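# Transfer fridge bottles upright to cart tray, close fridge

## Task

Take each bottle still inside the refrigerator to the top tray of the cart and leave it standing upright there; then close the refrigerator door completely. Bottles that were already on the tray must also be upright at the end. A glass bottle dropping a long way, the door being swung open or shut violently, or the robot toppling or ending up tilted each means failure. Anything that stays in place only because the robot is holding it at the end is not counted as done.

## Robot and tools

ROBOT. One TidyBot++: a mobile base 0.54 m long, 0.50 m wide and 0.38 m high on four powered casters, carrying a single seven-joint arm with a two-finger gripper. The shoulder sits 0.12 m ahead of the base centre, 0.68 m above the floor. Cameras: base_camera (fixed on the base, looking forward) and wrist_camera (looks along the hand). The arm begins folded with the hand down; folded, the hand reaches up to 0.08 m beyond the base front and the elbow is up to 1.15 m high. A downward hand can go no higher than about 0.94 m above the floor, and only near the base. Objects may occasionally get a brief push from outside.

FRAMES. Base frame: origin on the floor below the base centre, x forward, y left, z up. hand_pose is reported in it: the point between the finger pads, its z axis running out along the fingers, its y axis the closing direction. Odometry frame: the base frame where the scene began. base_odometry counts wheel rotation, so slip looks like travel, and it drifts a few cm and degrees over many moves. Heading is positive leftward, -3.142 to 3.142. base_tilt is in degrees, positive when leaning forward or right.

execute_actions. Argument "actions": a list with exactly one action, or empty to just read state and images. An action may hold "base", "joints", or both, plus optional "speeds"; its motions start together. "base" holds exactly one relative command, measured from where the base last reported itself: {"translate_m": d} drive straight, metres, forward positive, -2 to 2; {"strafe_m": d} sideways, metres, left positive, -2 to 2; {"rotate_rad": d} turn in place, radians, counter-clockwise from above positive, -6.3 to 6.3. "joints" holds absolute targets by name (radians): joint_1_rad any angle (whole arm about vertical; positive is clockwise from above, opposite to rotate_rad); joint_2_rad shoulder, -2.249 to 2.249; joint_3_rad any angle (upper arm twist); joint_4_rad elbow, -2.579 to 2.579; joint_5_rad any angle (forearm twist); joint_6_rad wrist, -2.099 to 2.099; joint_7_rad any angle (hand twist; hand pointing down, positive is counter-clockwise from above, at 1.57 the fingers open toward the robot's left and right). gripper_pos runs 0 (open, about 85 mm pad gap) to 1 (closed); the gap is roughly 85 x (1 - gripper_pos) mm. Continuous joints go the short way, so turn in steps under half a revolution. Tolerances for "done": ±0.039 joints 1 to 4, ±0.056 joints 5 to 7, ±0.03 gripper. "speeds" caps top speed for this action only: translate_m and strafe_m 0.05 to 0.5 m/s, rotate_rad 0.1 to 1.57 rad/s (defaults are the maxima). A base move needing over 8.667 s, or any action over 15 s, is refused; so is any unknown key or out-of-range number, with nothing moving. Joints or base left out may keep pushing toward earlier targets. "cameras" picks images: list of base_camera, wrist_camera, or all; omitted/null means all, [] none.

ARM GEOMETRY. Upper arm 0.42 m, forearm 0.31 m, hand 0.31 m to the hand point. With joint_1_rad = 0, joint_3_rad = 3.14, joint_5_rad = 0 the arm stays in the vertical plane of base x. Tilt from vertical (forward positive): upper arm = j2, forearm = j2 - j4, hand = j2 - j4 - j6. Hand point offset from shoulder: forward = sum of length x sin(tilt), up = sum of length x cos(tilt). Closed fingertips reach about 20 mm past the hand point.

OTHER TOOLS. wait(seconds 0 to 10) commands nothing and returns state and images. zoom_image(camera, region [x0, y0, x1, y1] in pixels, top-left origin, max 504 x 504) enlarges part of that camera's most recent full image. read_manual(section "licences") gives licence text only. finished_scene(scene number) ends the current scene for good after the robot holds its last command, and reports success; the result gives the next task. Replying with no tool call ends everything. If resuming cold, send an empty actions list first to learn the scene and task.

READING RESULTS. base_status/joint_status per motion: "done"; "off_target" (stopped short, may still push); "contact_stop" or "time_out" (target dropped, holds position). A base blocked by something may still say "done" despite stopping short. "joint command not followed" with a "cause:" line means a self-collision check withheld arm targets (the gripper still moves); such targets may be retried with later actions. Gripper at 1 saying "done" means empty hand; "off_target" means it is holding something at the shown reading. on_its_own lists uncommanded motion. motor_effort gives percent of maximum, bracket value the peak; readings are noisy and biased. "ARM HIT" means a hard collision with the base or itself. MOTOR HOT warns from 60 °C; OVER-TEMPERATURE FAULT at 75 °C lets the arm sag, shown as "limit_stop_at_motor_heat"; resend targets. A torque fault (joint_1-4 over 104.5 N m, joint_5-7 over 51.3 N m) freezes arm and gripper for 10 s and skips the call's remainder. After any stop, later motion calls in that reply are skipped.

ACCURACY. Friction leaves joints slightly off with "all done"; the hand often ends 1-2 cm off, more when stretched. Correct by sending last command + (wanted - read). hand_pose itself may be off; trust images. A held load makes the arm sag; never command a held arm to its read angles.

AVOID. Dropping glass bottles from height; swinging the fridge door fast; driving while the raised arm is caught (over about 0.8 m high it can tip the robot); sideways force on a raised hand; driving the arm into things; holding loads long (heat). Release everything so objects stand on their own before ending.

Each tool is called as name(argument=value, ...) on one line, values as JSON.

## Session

execute_actions(actions=[])

Scene clock: 0.00 s.
base_odometry: x=+0.000 y=+0.000 heading=+0.000 (m, m, rad; odometry frame)
base_tilt: forward=+0.3 right=+0.3 (deg)
base_status: not commanded
joint_positions: joint_1_rad=-0.021 joint_2_rad=-0.367 joint_3_rad=+3.148 joint_4_rad=-2.537 joint_5_rad=+0.007 joint_6_rad=-0.911 joint_7_rad=+1.590 gripper_pos=+0.000
joint_status: not commanded
motor_effort: joint_1_rad=+0 joint_2_rad=-2 joint_3_rad=+0 joint_4_rad=+18 joint_5_rad=-1 joint_6_rad=+2 joint_7_rad=+1 (%)
hand_pose: x=+0.2467 y=+0.0017 z=+0.5866 quat_wxyz=(+0.002, +0.999, +0.019, +0.030) (m; base frame)
pictures: base_camera, wrist_camera
Images, in order (width x height): base_camera 644x364, wrist_camera 644x476.

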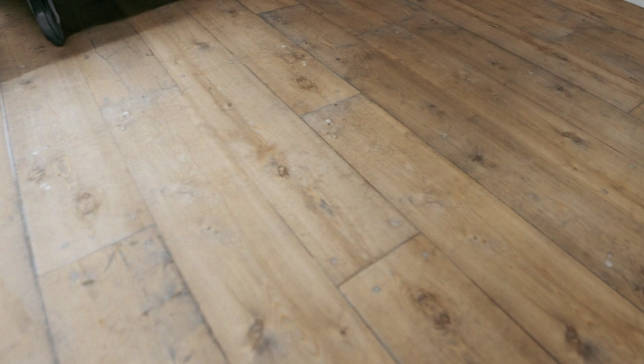

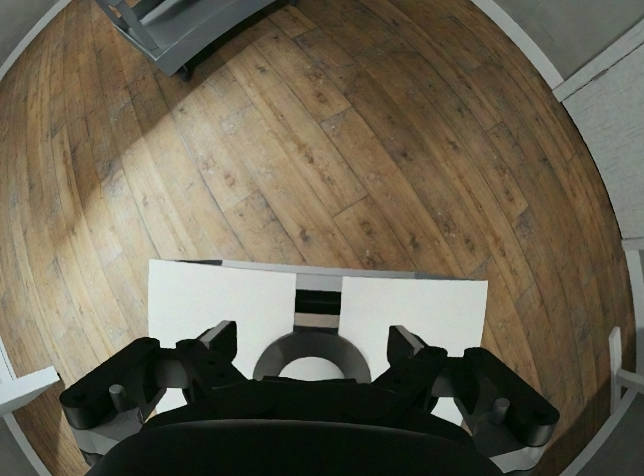

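execute_actions(actions=[{"base":{"rotate_rad":0.6},"joints":{"joint_6_rad":0.4,"joint_1_rad":0}}])

execute_actions(actions=[{"base":{"rotate_rad":1.57}}])

Scene clock: 6.23 s.
base_odometry: x=+0.000 y=+0.000 heading=+0.599 (m, m, rad; odometry frame)
base_tilt: forward=+0.3 right=+0.3 (deg)
base_status: done
joint_positions: joint_1_rad=-0.012 joint_2_rad=-0.367 joint_3_rad=+3.148 joint_4_rad=-2.536 joint_5_rad=+0.007 joint_6_rad=+0.376 joint_7_rad=+1.590 gripper_pos=+0.000
joint_status: all done
motor_effort: joint_1_rad=-1(2) joint_2_rad=-7(7) joint_3_rad=+0(1) joint_4_rad=+20(20) joint_5_rad=-1(1) joint_6_rad=+9(9) joint_7_rad=+1(0) (%)
hand_pose: x=+0.5314 y=+0.0043 z=+0.8287 quat_wxyz=(+0.004, +0.781, +0.013, +0.624) (m; base frame)
pictures: base_camera, wrist_camera
Images, in order (width x height): base_camera 644x364, wrist_camera 644x476.

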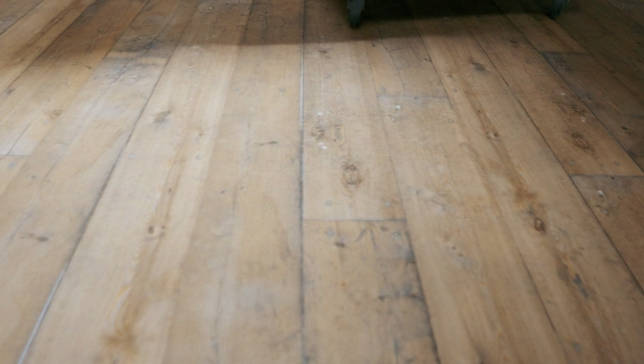

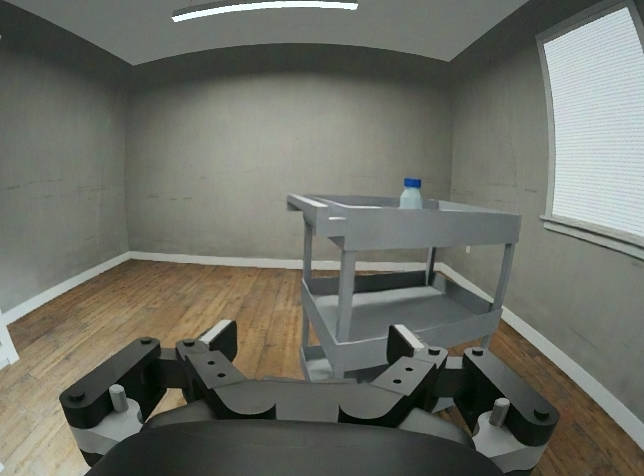

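Scene clock: 8.57 s.
base_odometry: x=+0.000 y=+0.000 heading=+2.168 (m, m, rad; odometry frame)
base_tilt: forward=+0.3 right=+0.3 (deg)
base_status: done
joint_positions: joint_1_rad=-0.008 joint_2_rad=-0.367 joint_3_rad=+3.148 joint_4_rad=-2.536 joint_5_rad=+0.007 joint_6_rad=+0.376 joint_7_rad=+1.590 gripper_pos=+0.000
joint_status: not commanded
motor_effort: joint_1_rad=+0(1) joint_2_rad=-7(7) joint_3_rad=+0(1) joint_4_rad=+19(20) joint_5_rad=-1(0) joint_6_rad=+9(9) joint_7_rad=+1(1) (%)
hand_pose: x=+0.5314 y=+0.0026 z=+0.8287 quat_wxyz=(+0.006, +0.781, +0.011, +0.624) (m; base frame)
pictures: base_camera, wrist_camera
Images, in order (width x height): base_camera 644x364, wrist_camera 644x476.

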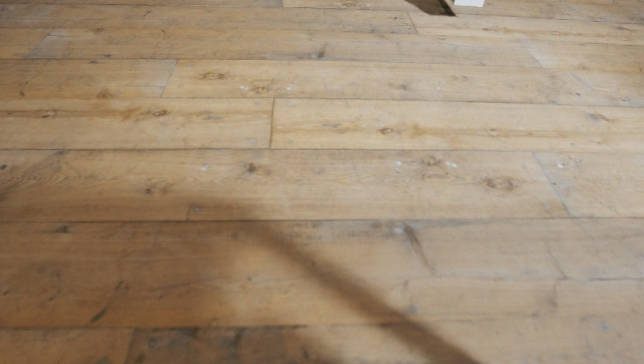

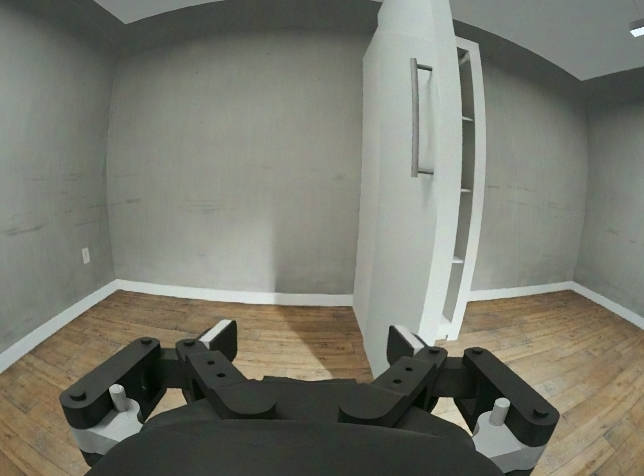

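execute_actions(actions=[{"base":{"strafe_m":-0.64},"joints":{"joint_2_rad":-0.3,"joint_4_rad":-1.95,"joint_6_rad":0.0}}], cameras=["wrist_camera"])

execute_actions(actions=[{"base":{"translate_m":0.4},"joints":{"joint_1_rad":0.01,"joint_2_rad":0.32,"joint_4_rad":-1.37,"joint_6_rad":0.15}}])

Scene clock: 15.77 s.
base_odometry: x=+0.529 y=+0.361 heading=+2.169 (m, m, rad; odometry frame)
base_tilt: forward=+0.3 right=+0.3 (deg)
base_status: done
joint_positions: joint_1_rad=-0.007 joint_2_rad=-0.321 joint_3_rad=+3.148 joint_4_rad=-1.966 joint_5_rad=+0.007 joint_6_rad=+0.048 joint_7_rad=+1.590 gripper_pos=+0.000
joint_status: all done
motor_effort: joint_1_rad=+0(1) joint_2_rad=-11(11) joint_3_rad=+0(2) joint_4_rad=+23(23) joint_5_rad=-1(2) joint_6_rad=+9(10) joint_7_rad=+1(1) (%)
hand_pose: x=+0.6109 y=+0.0010 z=+1.0502 quat_wxyz=(+0.008, +0.716, +0.009, +0.698) (m; base frame)
pictures: wrist_camera
Images, in order (width x height): wrist_camera 644x476.

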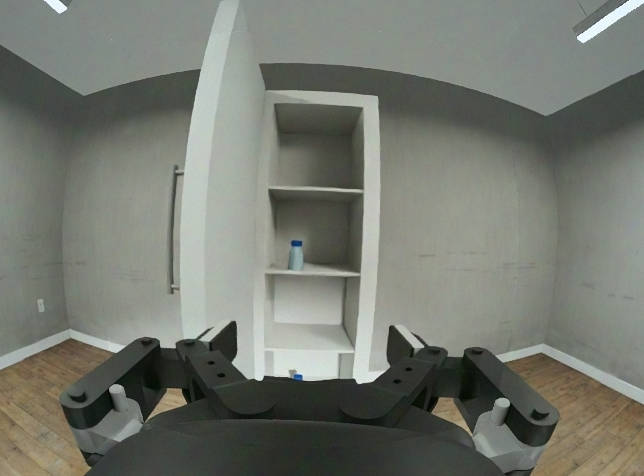

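Scene clock: 17.93 s.
base_odometry: x=+0.304 y=+0.692 heading=+2.168 (m, m, rad; odometry frame)
base_tilt: forward=+0.3 right=+0.3 (deg)
base_status: done
joint_positions: joint_1_rad=-0.003 joint_2_rad=+0.331 joint_3_rad=+3.148 joint_4_rad=-1.389 joint_5_rad=+0.007 joint_6_rad=+0.103 joint_7_rad=+1.590 gripper_pos=+0.000
joint_status: all done
motor_effort: joint_1_rad=+0(0) joint_2_rad=-35(40) joint_3_rad=-1(1) joint_4_rad=+23(23) joint_5_rad=+0(1) joint_6_rad=+10(10) joint_7_rad=+1(0) (%)
hand_pose: x=+0.8777 y=-0.0001 z=+1.0184 quat_wxyz=(+0.011, +0.723, +0.009, +0.690) (m; base frame)
pictures: base_camera, wrist_camera
Images, in order (width x height): base_camera 644x364, wrist_camera 644x476.

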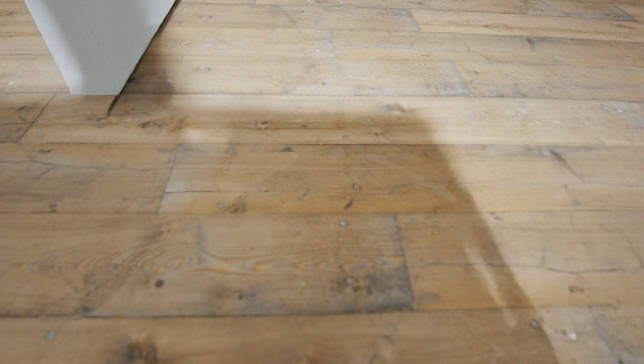

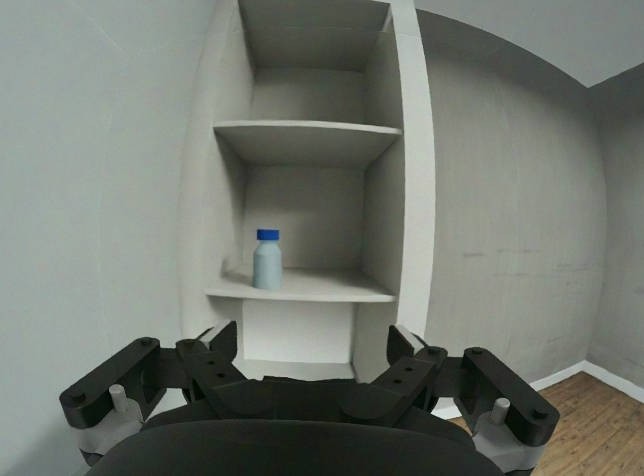

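execute_actions(actions=[{"base":{"strafe_m":-0.02},"joints":{"joint_1_rad":-0.17,"joint_6_rad":0.24}}], cameras=[])

execute_actions(actions=[{"base":{"translate_m":0.3},"speeds":{"translate_m":0.3}}])

Scene clock: 27.90 s.
base_odometry: x=+0.320 y=+0.703 heading=+2.169 (m, m, rad; odometry frame)
base_tilt: forward=+0.3 right=+0.3 (deg)
base_status: done
joint_positions: joint_1_rad=-0.172 joint_2_rad=+0.331 joint_3_rad=+3.144 joint_4_rad=-1.388 joint_5_rad=+0.007 joint_6_rad=+0.193 joint_7_rad=+1.590 gripper_pos=+0.000
joint_status: all done
motor_effort: joint_1_rad=+0(4) joint_2_rad=-35(38) joint_3_rad=-1(3) joint_4_rad=+23(24) joint_5_rad=+0(0) joint_6_rad=+10(9) joint_7_rad=+0(1) (%)
hand_pose: x=+0.8665 y=+0.1301 z=+1.0472 quat_wxyz=(-0.052, +0.688, +0.068, +0.721) (m; base frame)
pictures: none
No camera images: the call's "cameras" was empty. Leave "cameras" out to get every camera's image.

Scene clock: 29.90 s.
base_odometry: x=+0.151 y=+0.952 heading=+2.168 (m, m, rad; odometry frame)
base_tilt: forward=+0.3 right=+0.3 (deg)
base_status: done
joint_positions: joint_1_rad=-0.172 joint_2_rad=+0.326 joint_3_rad=+3.144 joint_4_rad=-1.386 joint_5_rad=+0.007 joint_6_rad=+0.195 joint_7_rad=+1.590 gripper_pos=+0.000
joint_status: not commanded
motor_effort: joint_1_rad=+0(4) joint_2_rad=-35(39) joint_3_rad=+0(2) joint_4_rad=+23(24) joint_5_rad=+0(1) joint_6_rad=+9(10) joint_7_rad=+0(0) (%)
hand_pose: x=+0.8647 y=+0.1298 z=+1.0526 quat_wxyz=(-0.052, +0.685, +0.068, +0.724) (m; base frame)
pictures: base_camera, wrist_camera
Images, in order (width x height): base_camera 644x364, wrist_camera 644x476.

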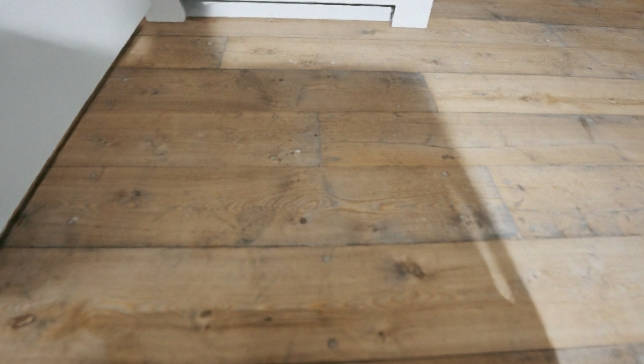

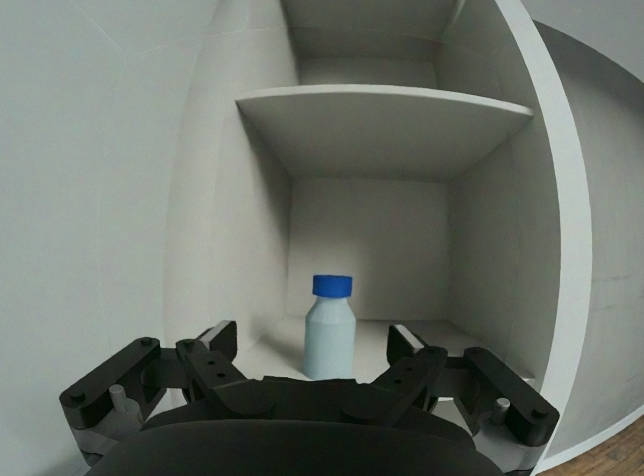

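execute_actions(actions=[{"base":{"translate_m":0.16},"speeds":{"translate_m":0.15},"joints":{"joint_4_rad":-1.41}}], cameras=["wrist_camera"])

Scene clock: 36.27 s.
base_odometry: x=+0.062 y=+1.084 heading=+2.168 (m, m, rad; odometry frame)
base_tilt: forward=+0.3 right=+0.3 (deg)
base_status: done
joint_positions: joint_1_rad=-0.172 joint_2_rad=+0.322 joint_3_rad=+3.144 joint_4_rad=-1.402 joint_5_rad=+0.007 joint_6_rad=+0.196 joint_7_rad=+1.590 gripper_pos=+0.000
joint_status: all done
motor_effort: joint_1_rad=+0(3) joint_2_rad=-35(38) joint_3_rad=+0(3) joint_4_rad=+23(24) joint_5_rad=-1(1) joint_6_rad=+10(10) joint_7_rad=+1(1) (%)
hand_pose: x=+0.8629 y=+0.1295 z=+1.0461 quat_wxyz=(-0.052, +0.689, +0.069, +0.720) (m; base frame)
pictures: wrist_camera
Images, in order (width x height): wrist_camera 644x476.

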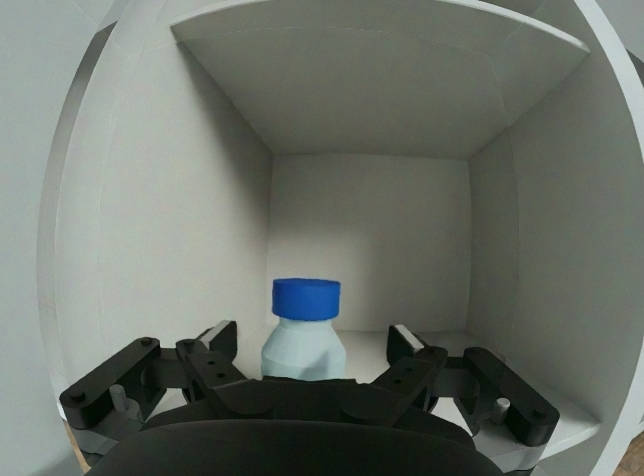

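execute_actions(actions=[{"base":{"translate_m":0.07},"speeds":{"translate_m":0.08},"joints":{"joint_1_rad":-0.2,"joint_6_rad":0.28}}], cameras=["wrist_camera"])

Scene clock: 42.50 s.
base_odometry: x=+0.022 y=+1.142 heading=+2.167 (m, m, rad; odometry frame)
base_tilt: forward=+0.3 right=+0.4 (deg)
base_status: done
joint_positions: joint_1_rad=-0.195 joint_2_rad=+0.322 joint_3_rad=+3.145 joint_4_rad=-1.402 joint_5_rad=+0.007 joint_6_rad=+0.235 joint_7_rad=+1.590 gripper_pos=+0.000
joint_status: all done
motor_effort: joint_1_rad=+0(3) joint_2_rad=-35(38) joint_3_rad=-1(2) joint_4_rad=+23(23) joint_5_rad=-1(1) joint_6_rad=+9(9) joint_7_rad=+1(1) (%)
hand_pose: x=+0.8590 y=+0.1460 z=+1.0586 quat_wxyz=(-0.061, +0.673, +0.075, +0.733) (m; base frame)
pictures: wrist_camera
Images, in order (width x height): wrist_camera 644x476.

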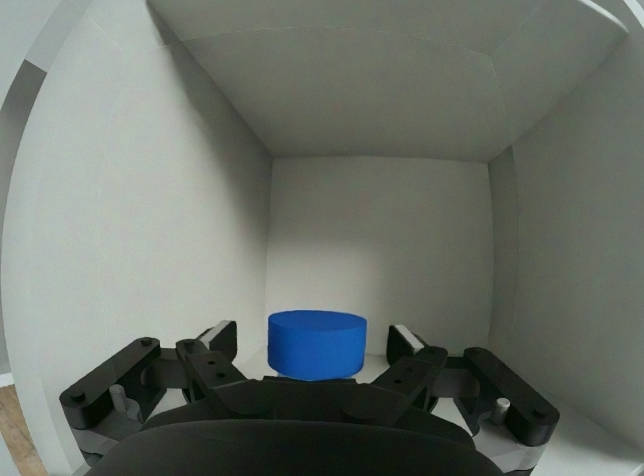

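execute_actions(actions=[{"base":{"translate_m":0.013},"joints":{"joint_6_rad":0.21}}], cameras=["wrist_camera"])

execute_actions(actions=[{"joints":{"gripper_pos":1}}], cameras=["wrist_camera"])

execute_actions(actions=[{"joints":{"joint_2_rad":0.24,"joint_6_rad":0.28}}], cameras=["wrist_camera"])

Scene clock: 47.30 s.
base_odometry: x=+0.015 y=+1.153 heading=+2.166 (m, m, rad; odometry frame)
base_tilt: forward=+0.3 right=+0.3 (deg)
base_status: done
joint_positions: joint_1_rad=-0.195 joint_2_rad=+0.324 joint_3_rad=+3.145 joint_4_rad=-1.402 joint_5_rad=+0.007 joint_6_rad=+0.235 joint_7_rad=+1.590 gripper_pos=+0.000
joint_status: all done
motor_effort: joint_1_rad=-1(3) joint_2_rad=-34(38) joint_3_rad=-1(3) joint_4_rad=+23(24) joint_5_rad=+0(1) joint_6_rad=+9(11) joint_7_rad=+1(1) (%)
hand_pose: x=+0.8597 y=+0.1465 z=+1.0570 quat_wxyz=(-0.061, +0.674, +0.075, +0.732) (m; base frame)
pictures: wrist_camera
Images, in order (width x height): wrist_camera 644x476.

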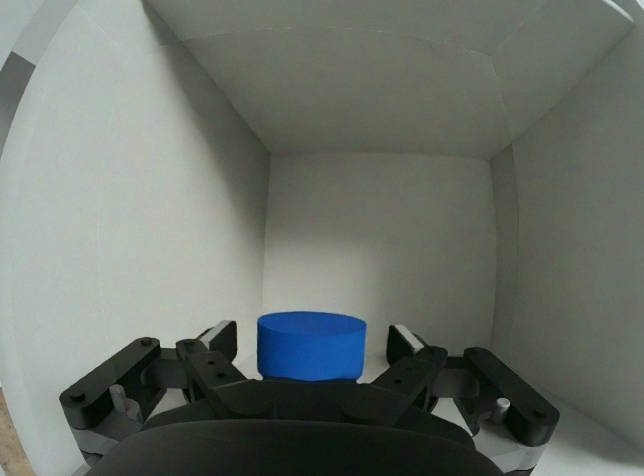

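Scene clock: 48.40 s.
base_odometry: x=+0.015 y=+1.153 heading=+2.166 (m, m, rad; odometry frame)
base_tilt: forward=+0.4 right=+0.3 (deg)
base_status: not commanded
joint_positions: joint_1_rad=-0.195 joint_2_rad=+0.324 joint_3_rad=+3.145 joint_4_rad=-1.402 joint_5_rad=+0.007 joint_6_rad=+0.235 joint_7_rad=+1.590 gripper_pos=+0.425
joint_status: gripper_pos off_target (ended at +0.425, target +1.000)
motor_effort: joint_1_rad=+0(0) joint_2_rad=-35(35) joint_3_rad=-1(1) joint_4_rad=+24(24) joint_5_rad=+0(2) joint_6_rad=+10(10) joint_7_rad=+1(0) (%)
hand_pose: x=+0.8596 y=+0.1465 z=+1.0570 quat_wxyz=(-0.061, +0.674, +0.075, +0.732) (m; base frame)
pictures: wrist_camera
Images, in order (width x height): wrist_camera 644x476.

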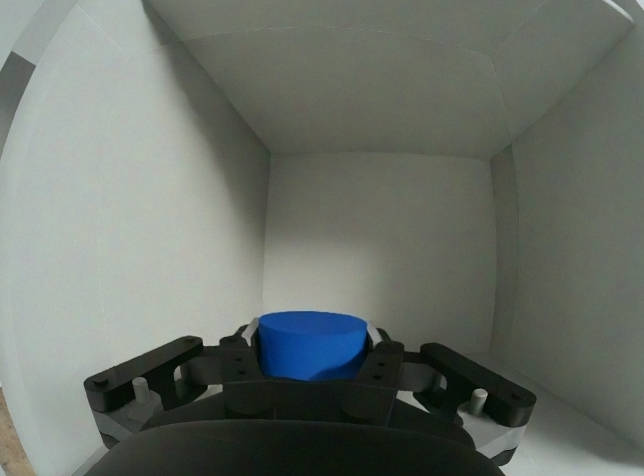

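Scene clock: 49.40 s.
base_odometry: x=+0.015 y=+1.153 heading=+2.166 (m, m, rad; odometry frame)
base_tilt: forward=+0.4 right=+0.3 (deg)
base_status: not commanded
joint_positions: joint_1_rad=-0.195 joint_2_rad=+0.287 joint_3_rad=+3.145 joint_4_rad=-1.421 joint_5_rad=+0.007 joint_6_rad=+0.235 joint_7_rad=+1.590 gripper_pos=+0.425
joint_status: joint_2_rad off_target (ended at +0.287, target +0.240); the others done
motor_effort: joint_1_rad=+0(1) joint_2_rad=-39(41) joint_3_rad=-1(1) joint_4_rad=+27(28) joint_5_rad=-1(0) joint_6_rad=+13(13) joint_7_rad=+0(0) (%)
hand_pose: x=+0.8452 y=+0.1437 z=+1.0728 quat_wxyz=(-0.062, +0.668, +0.074, +0.738) (m; base frame)
pictures: wrist_camera
Images, in order (width x height): wrist_camera 644x476.

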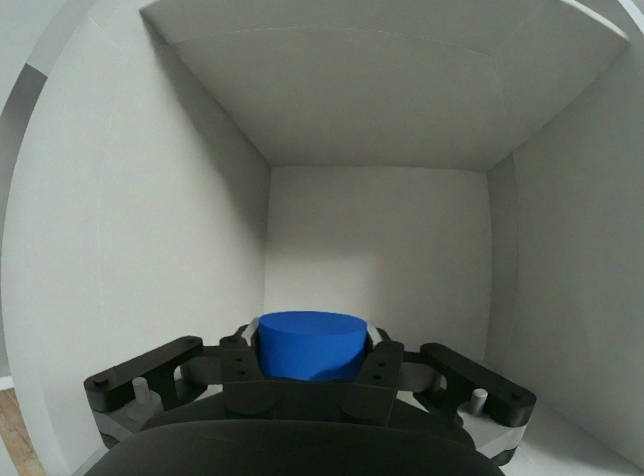

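execute_actions(actions=[{"base":{"translate_m":-0.5},"speeds":{"translate_m":0.3}}], cameras=[])

execute_actions(actions=[{"base":{"translate_m":-0.8},"speeds":{"translate_m":0.35},"joints":{"joint_1_rad":0.0,"joint_2_rad":-0.4,"joint_4_rad":-1.55,"joint_6_rad":-0.4}}], cameras=[])

execute_actions(actions=[{"joints":{"joint_1_rad":0.95,"joint_4_rad":-1.3,"joint_6_rad":-1.1}}])

Scene clock: 58.93 s.
base_odometry: x=+0.296 y=+0.739 heading=+2.166 (m, m, rad; odometry frame)
base_tilt: forward=+0.2 right=+0.4 (deg)
base_status: done
joint_positions: joint_1_rad=-0.199 joint_2_rad=+0.275 joint_3_rad=+3.145 joint_4_rad=-1.422 joint_5_rad=+0.007 joint_6_rad=+0.235 joint_7_rad=+1.590 gripper_pos=+0.425
joint_status: not commanded
motor_effort: joint_1_rad=-1(5) joint_2_rad=-38(44) joint_3_rad=-1(3) joint_4_rad=+27(29) joint_5_rad=-1(1) joint_6_rad=+13(14) joint_7_rad=+1(0) (%)
hand_pose: x=+0.8402 y=+0.1448 z=+1.0809 quat_wxyz=(-0.063, +0.663, +0.075, +0.742) (m; base frame)
pictures: none
No camera images: the call's "cameras" was empty. Leave "cameras" out to get every camera's image.

Scene clock: 62.30 s.
base_odometry: x=+0.745 y=+0.077 heading=+2.166 (m, m, rad; odometry frame)
base_tilt: forward=+0.3 right=+0.3 (deg)
base_status: done
joint_positions: joint_1_rad=-0.012 joint_2_rad=-0.386 joint_3_rad=+3.145 joint_4_rad=-1.557 joint_5_rad=+0.007 joint_6_rad=-0.382 joint_7_rad=+1.590 gripper_pos=+0.425
joint_status: all done
motor_effort: joint_1_rad=+0(4) joint_2_rad=-10(45) joint_3_rad=+0(3) joint_4_rad=+26(29) joint_5_rad=+0(0) joint_6_rad=+14(14) joint_7_rad=+1(0) (%)
hand_pose: x=+0.5616 y=+0.0037 z=+1.1992 quat_wxyz=(+0.007, +0.701, +0.011, +0.713) (m; base frame)
pictures: none
No camera images: the call's "cameras" was empty. Leave "cameras" out to get every camera's image.

Scene clock: 64.53 s.
base_odometry: x=+0.745 y=+0.077 heading=+2.166 (m, m, rad; odometry frame)
base_tilt: forward=+0.3 right=+0.3 (deg)
base_status: not commanded
joint_positions: joint_1_rad=+0.940 joint_2_rad=-0.386 joint_3_rad=+3.146 joint_4_rad=-1.340 joint_5_rad=+0.007 joint_6_rad=-1.074 joint_7_rad=+1.590 gripper_pos=+0.425
joint_status: joint_4_rad off_target (ended at -1.340, target -1.300); the others done
motor_effort: joint_1_rad=-1(1) joint_2_rad=-8(11) joint_3_rad=+0(1) joint_4_rad=+23(27) joint_5_rad=-1(1) joint_6_rad=+12(13) joint_7_rad=+0(1) (%)
hand_pose: x=+0.3392 y=-0.3066 z=+1.1159 quat_wxyz=(+0.247, +0.760, -0.379, +0.467) (m; base frame)
pictures: base_camera, wrist_camera
Images, in order (width x height): base_camera 644x364, wrist_camera 644x476.

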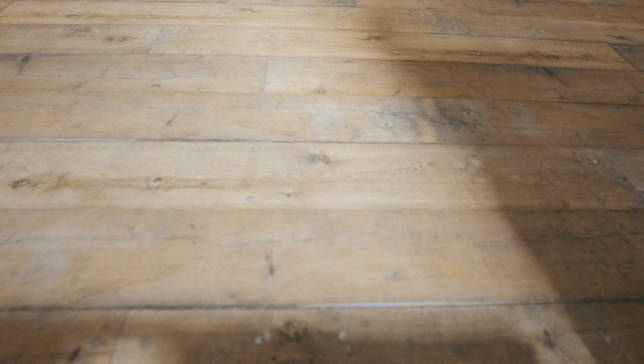

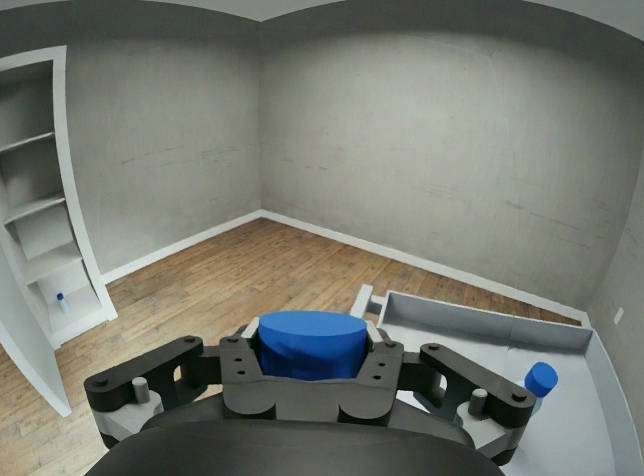

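execute_actions(actions=[{"joints":{"joint_1_rad":1.27,"joint_4_rad":-1.75,"joint_6_rad":-0.2}}], cameras=[])

execute_actions(actions=[{"joints":{"joint_4_rad":-2.24,"joint_6_rad":0.33}}], cameras=["wrist_camera"])

Scene clock: 74.43 s.
base_odometry: x=+0.745 y=+0.077 heading=+2.166 (m, m, rad; odometry frame)
base_tilt: forward=+0.3 right=+0.3 (deg)
base_status: not commanded
joint_positions: joint_1_rad=+1.260 joint_2_rad=-0.386 joint_3_rad=+3.146 joint_4_rad=-1.759 joint_5_rad=+0.007 joint_6_rad=-0.270 joint_7_rad=+1.590 gripper_pos=+0.425
joint_status: joint_6_rad off_target (ended at -0.270, target -0.200); the others done
motor_effort: joint_1_rad=+0(0) joint_2_rad=-12(12) joint_3_rad=+0(1) joint_4_rad=+27(27) joint_5_rad=-1(1) joint_6_rad=+13(13) joint_7_rad=+1(1) (%)
hand_pose: x=+0.2580 y=-0.4390 z=+1.1112 quat_wxyz=(+0.410, +0.596, -0.426, +0.544) (m; base frame)
pictures: none
No camera images: the call's "cameras" was empty. Leave "cameras" out to get every camera's image.

Scene clock: 76.13 s.
base_odometry: x=+0.745 y=+0.077 heading=+2.166 (m, m, rad; odometry frame)
base_tilt: forward=+0.3 right=+0.3 (deg)
base_status: not commanded
joint_positions: joint_1_rad=+1.260 joint_2_rad=-0.386 joint_3_rad=+3.146 joint_4_rad=-2.249 joint_5_rad=+0.007 joint_6_rad=+0.257 joint_7_rad=+1.590 gripper_pos=+0.425
joint_status: joint_6_rad off_target (ended at +0.257, target +0.330); the others done
motor_effort: joint_1_rad=+0(0) joint_2_rad=-11(13) joint_3_rad=+0(0) joint_4_rad=+27(28) joint_5_rad=-1(2) joint_6_rad=+13(14) joint_7_rad=+1(1) (%)
hand_pose: x=+0.2574 y=-0.4323 z=+0.9698 quat_wxyz=(+0.417, +0.586, -0.417, +0.556) (m; base frame)
pictures: wrist_camera
Images, in order (width x height): wrist_camera 644x476.

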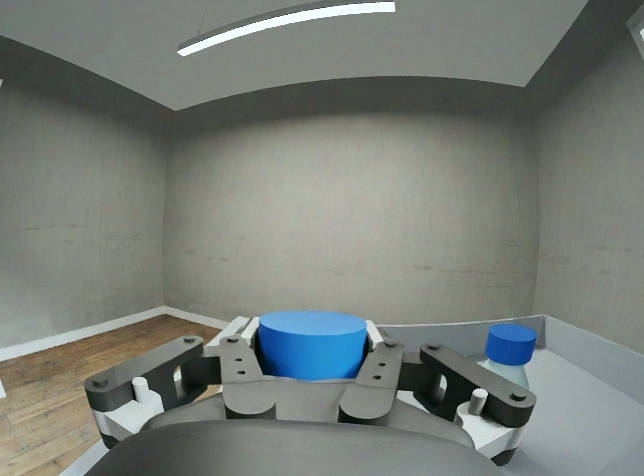

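execute_actions(actions=[{"joints":{"joint_1_rad":1.37,"joint_4_rad":-2.33,"joint_6_rad":0.44}}], cameras=["wrist_camera"])

execute_actions(actions=[{"joints":{"joint_6_rad":0.33}}], cameras=["wrist_camera"])

Scene clock: 81.07 s.
base_odometry: x=+0.745 y=+0.077 heading=+2.166 (m, m, rad; odometry frame)
base_tilt: forward=+0.3 right=+0.3 (deg)
base_status: not commanded
joint_positions: joint_1_rad=+1.364 joint_2_rad=-0.386 joint_3_rad=+3.146 joint_4_rad=-2.342 joint_5_rad=+0.007 joint_6_rad=+0.366 joint_7_rad=+1.590 gripper_pos=+0.425
joint_status: joint_6_rad off_target (ended at +0.366, target +0.440); the others done
motor_effort: joint_1_rad=+0(1) joint_2_rad=-11(11) joint_3_rad=+0(1) joint_4_rad=+26(27) joint_5_rad=-1(1) joint_6_rad=+13(13) joint_7_rad=+1(1) (%)
hand_pose: x=+0.2100 y=-0.4349 z=+0.9473 quat_wxyz=(+0.448, +0.559, -0.444, +0.538) (m; base frame)
pictures: wrist_camera
Images, in order (width x height): wrist_camera 644x476.

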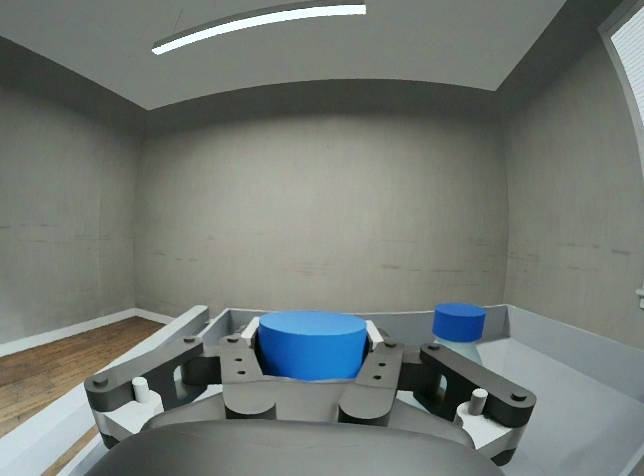

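Scene clock: 81.67 s.
base_odometry: x=+0.745 y=+0.077 heading=+2.166 (m, m, rad; odometry frame)
base_tilt: forward=+0.2 right=+0.3 (deg)
base_status: not commanded
joint_positions: joint_1_rad=+1.364 joint_2_rad=-0.386 joint_3_rad=+3.146 joint_4_rad=-2.342 joint_5_rad=+0.007 joint_6_rad=+0.347 joint_7_rad=+1.590 gripper_pos=+0.425
joint_status: all done
motor_effort: joint_1_rad=+0(0) joint_2_rad=-11(11) joint_3_rad=+0(0) joint_4_rad=+26(27) joint_5_rad=-1(0) joint_6_rad=+13(13) joint_7_rad=+1(1) (%)
hand_pose: x=+0.2099 y=-0.4347 z=+0.9415 quat_wxyz=(+0.444, +0.564, -0.448, +0.532) (m; base frame)
pictures: wrist_camera
Images, in order (width x height): wrist_camera 644x476.

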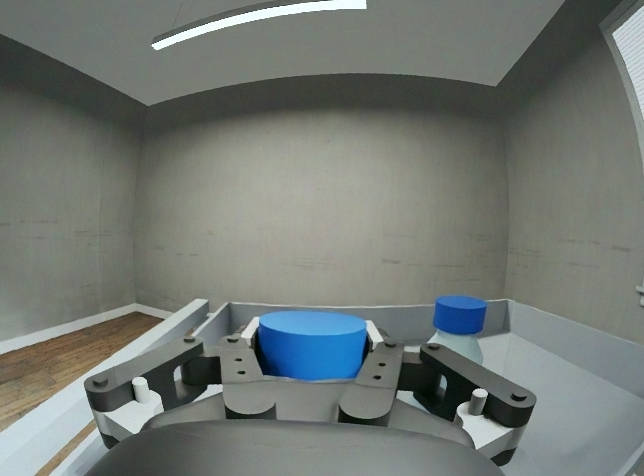

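execute_actions(actions=[{"joints":{"joint_4_rad":-2.37,"joint_6_rad":0.33}}], cameras=["wrist_camera"])

Scene clock: 85.57 s.
base_odometry: x=+0.745 y=+0.077 heading=+2.166 (m, m, rad; odometry frame)
base_tilt: forward=+0.3 right=+0.3 (deg)
base_status: not commanded
joint_positions: joint_1_rad=+1.364 joint_2_rad=-0.389 joint_3_rad=+3.146 joint_4_rad=-2.371 joint_5_rad=+0.007 joint_6_rad=+0.347 joint_7_rad=+1.590 gripper_pos=+0.425
joint_status: all done
motor_effort: joint_1_rad=+0(0) joint_2_rad=-9(11) joint_3_rad=+0(0) joint_4_rad=+23(26) joint_5_rad=-1(1) joint_6_rad=+11(13) joint_7_rad=+1(1) (%)
hand_pose: x=+0.2089 y=-0.4300 z=+0.9251 quat_wxyz=(+0.438, +0.572, -0.454, +0.525) (m; base frame)
pictures: wrist_camera
Images, in order (width x height): wrist_camera 644x476.

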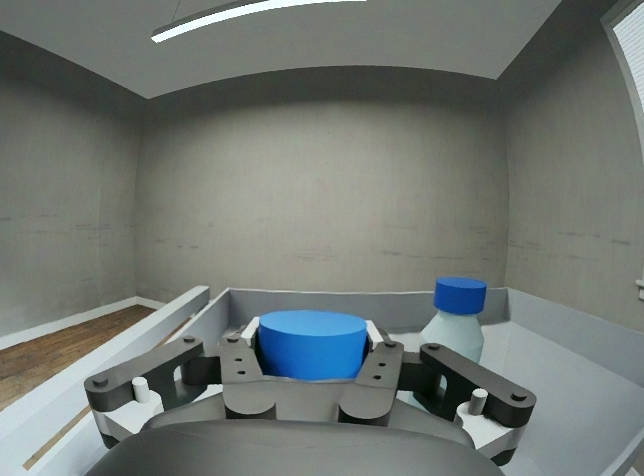

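execute_actions(actions=[{"joints":{"joint_6_rad":0.31}}], cameras=[])

execute_actions(actions=[{"joints":{"gripper_pos":0.15}}], cameras=["wrist_camera"])

execute_actions(actions=[{"joints":{"joint_4_rad":-1.9,"joint_6_rad":-0.15}}], cameras=[])

execute_actions(actions=[{"joints":{"joint_4_rad":-1.6,"joint_6_rad":-1.15,"gripper_pos":0}}], cameras=["wrist_camera"])

Scene clock: 93.00 s.
base_odometry: x=+0.745 y=+0.077 heading=+2.166 (m, m, rad; odometry frame)
base_tilt: forward=+0.2 right=+0.4 (deg)
base_status: not commanded
joint_positions: joint_1_rad=+1.364 joint_2_rad=-0.389 joint_3_rad=+3.146 joint_4_rad=-2.372 joint_5_rad=+0.007 joint_6_rad=+0.347 joint_7_rad=+1.590 gripper_pos=+0.425
joint_status: all done
motor_effort: joint_1_rad=+0(1) joint_2_rad=-7(8) joint_3_rad=+0(0) joint_4_rad=+21(23) joint_5_rad=-1(1) joint_6_rad=+9(11) joint_7_rad=+0(1) (%)
hand_pose: x=+0.2089 y=-0.4300 z=+0.9250 quat_wxyz=(+0.438, +0.572, -0.454, +0.525) (m; base frame)
pictures: none
No camera images: the call's "cameras" was empty. Leave "cameras" out to get every camera's image.

Scene clock: 94.03 s.
base_odometry: x=+0.745 y=+0.077 heading=+2.166 (m, m, rad; odometry frame)
base_tilt: forward=+0.3 right=+0.3 (deg)
base_status: not commanded
joint_positions: joint_1_rad=+1.364 joint_2_rad=-0.389 joint_3_rad=+3.146 joint_4_rad=-2.372 joint_5_rad=+0.007 joint_6_rad=+0.347 joint_7_rad=+1.590 gripper_pos=+0.150
joint_status: all done
motor_effort: joint_1_rad=+0(1) joint_2_rad=-7(8) joint_3_rad=+0(0) joint_4_rad=+22(22) joint_5_rad=-1(1) joint_6_rad=+9(10) joint_7_rad=+0(1) (%)
hand_pose: x=+0.2089 y=-0.4300 z=+0.9250 quat_wxyz=(+0.438, +0.572, -0.454, +0.525) (m; base frame)
pictures: wrist_camera
Images, in order (width x height): wrist_camera 644x476.

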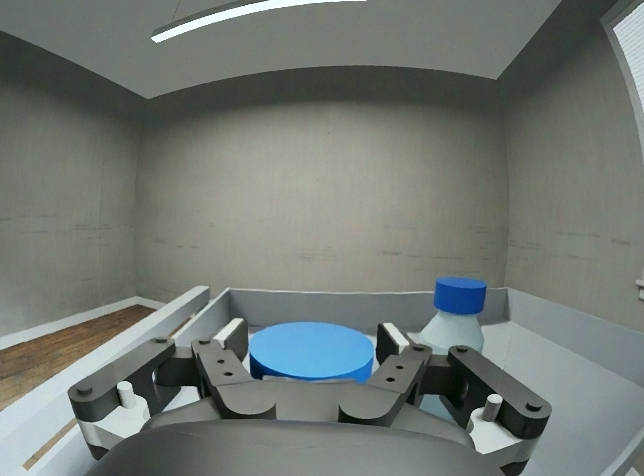

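Scene clock: 95.70 s.
base_odometry: x=+0.745 y=+0.077 heading=+2.166 (m, m, rad; odometry frame)
base_tilt: forward=+0.4 right=+0.4 (deg)
base_status: not commanded
joint_positions: joint_1_rad=+1.364 joint_2_rad=-0.389 joint_3_rad=+3.146 joint_4_rad=-1.916 joint_5_rad=+0.007 joint_6_rad=-0.102 joint_7_rad=+1.590 gripper_pos=+0.150
joint_status: all done
motor_effort: joint_1_rad=+0(1) joint_2_rad=-9(9) joint_3_rad=+0(0) joint_4_rad=+23(24) joint_5_rad=-1(0) joint_6_rad=+10(10) joint_7_rad=+1(1) (%)
hand_pose: x=+0.2129 y=-0.4558 z=+1.0667 quat_wxyz=(+0.440, +0.569, -0.453, +0.526) (m; base frame)
pictures: none
No camera images: the call's "cameras" was empty. Leave "cameras" out to get every camera's image.

Scene clock: 97.20 s.
base_odometry: x=+0.745 y=+0.077 heading=+2.166 (m, m, rad; odometry frame)
base_tilt: forward=+0.3 right=+0.3 (deg)
base_status: not commanded
joint_positions: joint_1_rad=+1.364 joint_2_rad=-0.389 joint_3_rad=+3.146 joint_4_rad=-1.618 joint_5_rad=+0.007 joint_6_rad=-1.112 joint_7_rad=+1.590 gripper_pos=+0.000
joint_status: all done
motor_effort: joint_1_rad=+0(0) joint_2_rad=-6(9) joint_3_rad=+0(0) joint_4_rad=+20(23) joint_5_rad=+0(1) joint_6_rad=+7(8) joint_7_rad=+1(1) (%)
hand_pose: x=+0.1902 y=-0.3530 z=+0.9595 quat_wxyz=(+0.251, +0.719, -0.575, +0.297) (m; base frame)
pictures: wrist_camera
Images, in order (width x height): wrist_camera 644x476.

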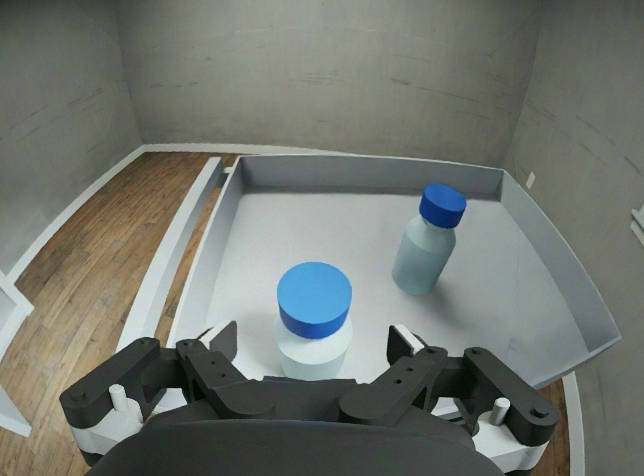

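execute_actions(actions=[{"joints":{"joint_4_rad":-1.8,"joint_6_rad":-0.15,"joint_1_rad":0.0}}], cameras=[])

execute_actions(actions=[{"base":{"translate_m":0.7},"joints":{"joint_1_rad":-0.05,"joint_2_rad":1.9,"joint_4_rad":-0.74,"joint_6_rad":1.1}}])

Scene clock: 113.60 s.
base_odometry: x=+0.745 y=+0.077 heading=+2.166 (m, m, rad; odometry frame)
base_tilt: forward=+0.3 right=+0.4 (deg)
base_status: not commanded
joint_positions: joint_1_rad=+0.010 joint_2_rad=-0.389 joint_3_rad=+3.146 joint_4_rad=-1.780 joint_5_rad=+0.007 joint_6_rad=-0.196 joint_7_rad=+1.590 gripper_pos=+0.000
joint_status: all done
motor_effort: joint_1_rad=+0(0) joint_2_rad=-8(9) joint_3_rad=+0(1) joint_4_rad=+23(23) joint_5_rad=-1(1) joint_6_rad=+10(9) joint_7_rad=+1(1) (%)
hand_pose: x=+0.5801 y=-0.0063 z=+1.1224 quat_wxyz=(+0.014, +0.713, +0.003, +0.701) (m; base frame)
pictures: none
No camera images: the call's "cameras" was empty. Leave "cameras" out to get every camera's image.

Scene clock: 117.23 s.
base_odometry: x=+0.353 y=+0.657 heading=+2.165 (m, m, rad; odometry frame)
base_tilt: forward=+0.4 right=+0.4 (deg)
base_status: done
joint_positions: joint_1_rad=-0.037 joint_2_rad=+1.893 joint_3_rad=+3.147 joint_4_rad=-0.759 joint_5_rad=+0.007 joint_6_rad=+1.052 joint_7_rad=+1.590 gripper_pos=+0.000
joint_status: all done
motor_effort: joint_1_rad=+0(3) joint_2_rad=-50(58) joint_3_rad=-1(5) joint_4_rad=+14(23) joint_5_rad=-1(0) joint_6_rad=+10(11) joint_7_rad=+1(0) (%)
hand_pose: x=+0.9763 y=+0.0346 z=+0.2618 quat_wxyz=(-0.006, +0.717, +0.026, +0.697) (m; base frame)
pictures: base_camera, wrist_camera
Images, in order (width x height): base_camera 644x364, wrist_camera 644x476.

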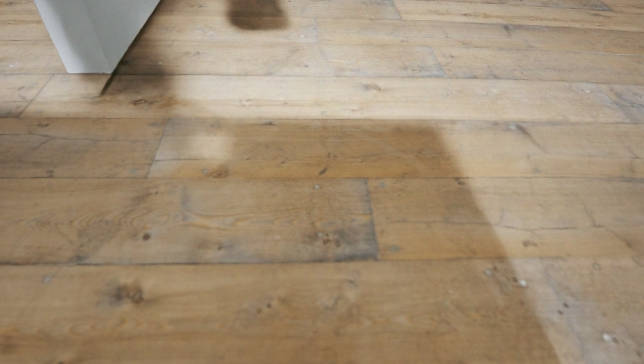

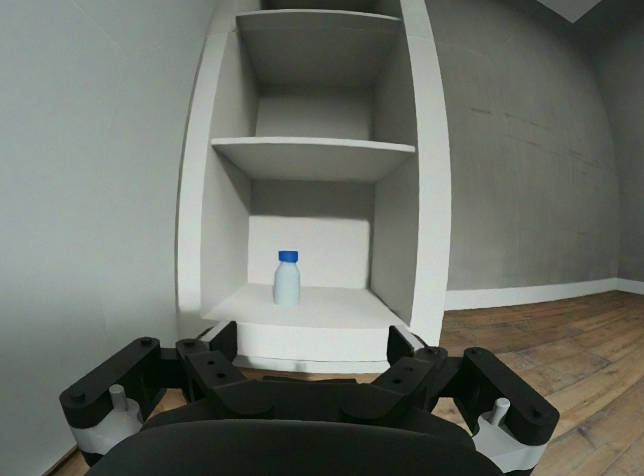

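execute_actions(actions=[{"base":{"translate_m":0.36},"joints":{"joint_1_rad":-0.135}}])

Scene clock: 123.17 s.
base_odometry: x=+0.151 y=+0.956 heading=+2.165 (m, m, rad; odometry frame)
base_tilt: forward=+0.4 right=+0.3 (deg)
base_status: done
joint_positions: joint_1_rad=-0.137 joint_2_rad=+1.894 joint_3_rad=+3.147 joint_4_rad=-0.752 joint_5_rad=+0.007 joint_6_rad=+1.052 joint_7_rad=+1.590 gripper_pos=+0.000
joint_status: all done
motor_effort: joint_1_rad=+0(4) joint_2_rad=-50(52) joint_3_rad=-1(2) joint_4_rad=+14(15) joint_5_rad=-1(2) joint_6_rad=+9(10) joint_7_rad=+1(1) (%)
hand_pose: x=+0.9701 y=+0.1200 z=+0.2643 quat_wxyz=(-0.041, +0.713, +0.061, +0.698) (m; base frame)
pictures: base_camera, wrist_camera
Images, in order (width x height): base_camera 644x364, wrist_camera 644x476.

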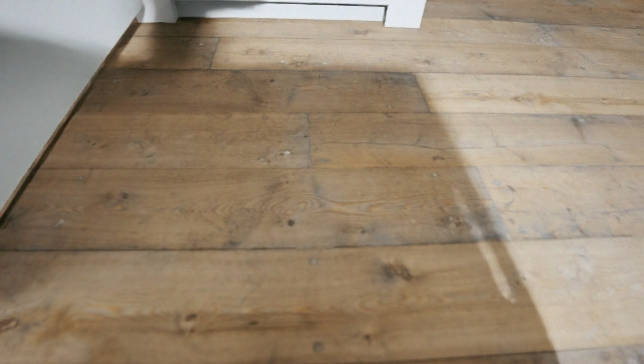

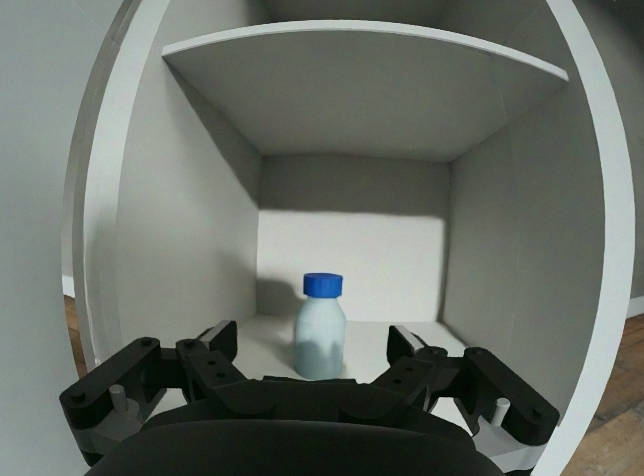

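execute_actions(actions=[{"base":{"translate_m":0.17},"speeds":{"translate_m":0.15},"joints":{"joint_1_rad":-0.16}}], cameras=["wrist_camera"])

Scene clock: 131.77 s.
base_odometry: x=+0.056 y=+1.097 heading=+2.164 (m, m, rad; odometry frame)
base_tilt: forward=+0.4 right=+0.3 (deg)
base_status: done
joint_positions: joint_1_rad=-0.156 joint_2_rad=+1.894 joint_3_rad=+3.147 joint_4_rad=-0.752 joint_5_rad=+0.007 joint_6_rad=+1.052 joint_7_rad=+1.590 gripper_pos=+0.000
joint_status: all done
motor_effort: joint_1_rad=+0(3) joint_2_rad=-51(52) joint_3_rad=-1(2) joint_4_rad=+14(15) joint_5_rad=-1(0) joint_6_rad=+10(9) joint_7_rad=+1(1) (%)
hand_pose: x=+0.9677 y=+0.1361 z=+0.2642 quat_wxyz=(-0.048, +0.712, +0.068, +0.697) (m; base frame)
pictures: wrist_camera
Images, in order (width x height): wrist_camera 644x476.

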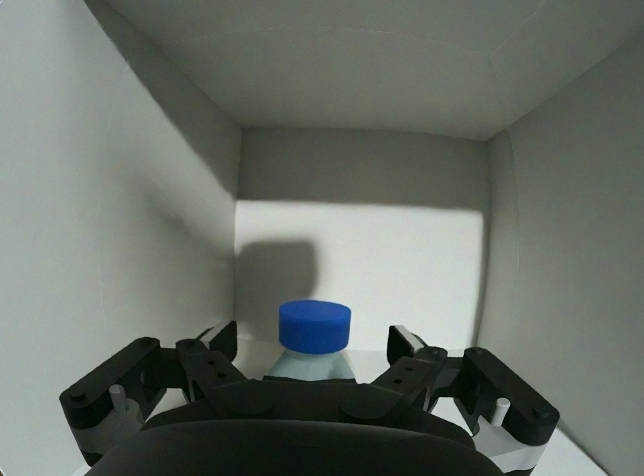

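execute_actions(actions=[{"base":{"translate_m":0.066},"speeds":{"translate_m":0.08},"joints":{"joint_1_rad":-0.175,"joint_6_rad":0.98}}], cameras=["wrist_camera"])

Scene clock: 140.67 s.
base_odometry: x=+0.019 y=+1.152 heading=+2.164 (m, m, rad; odometry frame)
base_tilt: forward=+0.3 right=+0.4 (deg)
base_status: done
joint_positions: joint_1_rad=-0.167 joint_2_rad=+1.895 joint_3_rad=+3.147 joint_4_rad=-0.751 joint_5_rad=+0.007 joint_6_rad=+1.022 joint_7_rad=+1.590 gripper_pos=+0.000
joint_status: all done
motor_effort: joint_1_rad=+0(2) joint_2_rad=-51(52) joint_3_rad=-1(2) joint_4_rad=+14(15) joint_5_rad=+0(0) joint_6_rad=+10(10) joint_7_rad=+1(1) (%)
hand_pose: x=+0.9658 y=+0.1456 z=+0.2548 quat_wxyz=(-0.051, +0.722, +0.073, +0.686) (m; base frame)
pictures: wrist_camera
Images, in order (width x height): wrist_camera 644x476.

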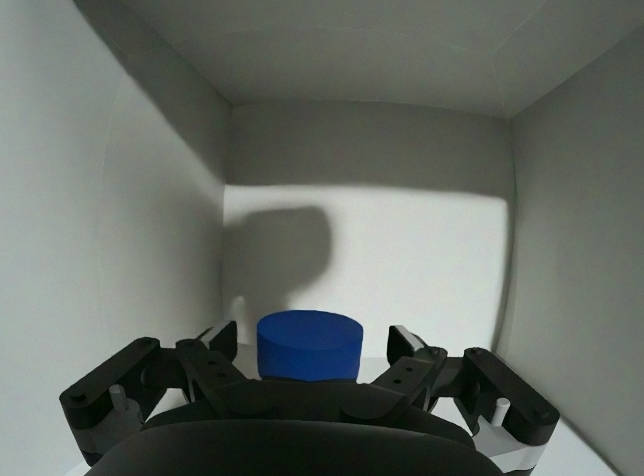

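execute_actions(actions=[{"joints":{"gripper_pos":1}}], cameras=["wrist_camera"])

execute_actions(actions=[{"joints":{"joint_2_rad":1.78,"joint_6_rad":1.02}}], cameras=["wrist_camera"])

Scene clock: 148.23 s.
base_odometry: x=+0.019 y=+1.152 heading=+2.164 (m, m, rad; odometry frame)
base_tilt: forward=+0.2 right=+0.3 (deg)
base_status: not commanded
joint_positions: joint_1_rad=-0.168 joint_2_rad=+1.895 joint_3_rad=+3.147 joint_4_rad=-0.751 joint_5_rad=+0.007 joint_6_rad=+1.022 joint_7_rad=+1.590 gripper_pos=+0.426
joint_status: gripper_pos off_target (ended at +0.426, target +1.000)
motor_effort: joint_1_rad=+0(1) joint_2_rad=-50(51) joint_3_rad=-1(1) joint_4_rad=+14(14) joint_5_rad=-1(2) joint_6_rad=+9(9) joint_7_rad=+0(0) (%)
hand_pose: x=+0.9657 y=+0.1459 z=+0.2548 quat_wxyz=(-0.051, +0.722, +0.073, +0.686) (m; base frame)
pictures: wrist_camera
Images, in order (width x height): wrist_camera 644x476.

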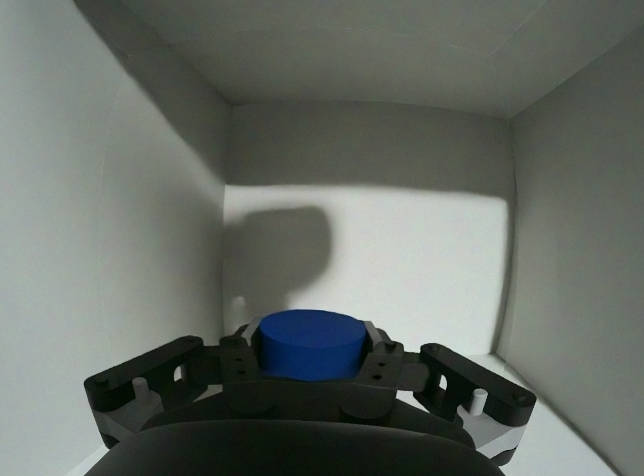

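Scene clock: 149.43 s.
base_odometry: x=+0.019 y=+1.152 heading=+2.164 (m, m, rad; odometry frame)
base_tilt: forward=+0.3 right=+0.3 (deg)
base_status: not commanded
joint_positions: joint_1_rad=-0.168 joint_2_rad=+1.818 joint_3_rad=+3.147 joint_4_rad=-0.756 joint_5_rad=+0.007 joint_6_rad=+1.021 joint_7_rad=+1.590 gripper_pos=+0.426
joint_status: all done
motor_effort: joint_1_rad=+0(1) joint_2_rad=-58(61) joint_3_rad=-1(1) joint_4_rad=+18(19) joint_5_rad=-1(1) joint_6_rad=+13(15) joint_7_rad=+1(1) (%)
hand_pose: x=+0.9943 y=+0.1507 z=+0.3193 quat_wxyz=(-0.052, +0.697, +0.071, +0.711) (m; base frame)
pictures: wrist_camera
Images, in order (width x height): wrist_camera 644x476.

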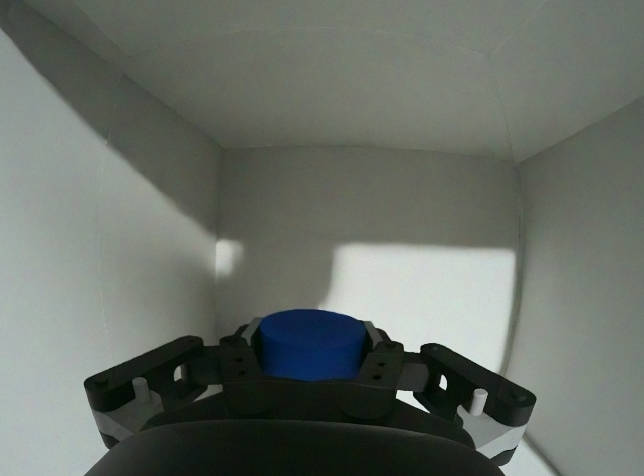

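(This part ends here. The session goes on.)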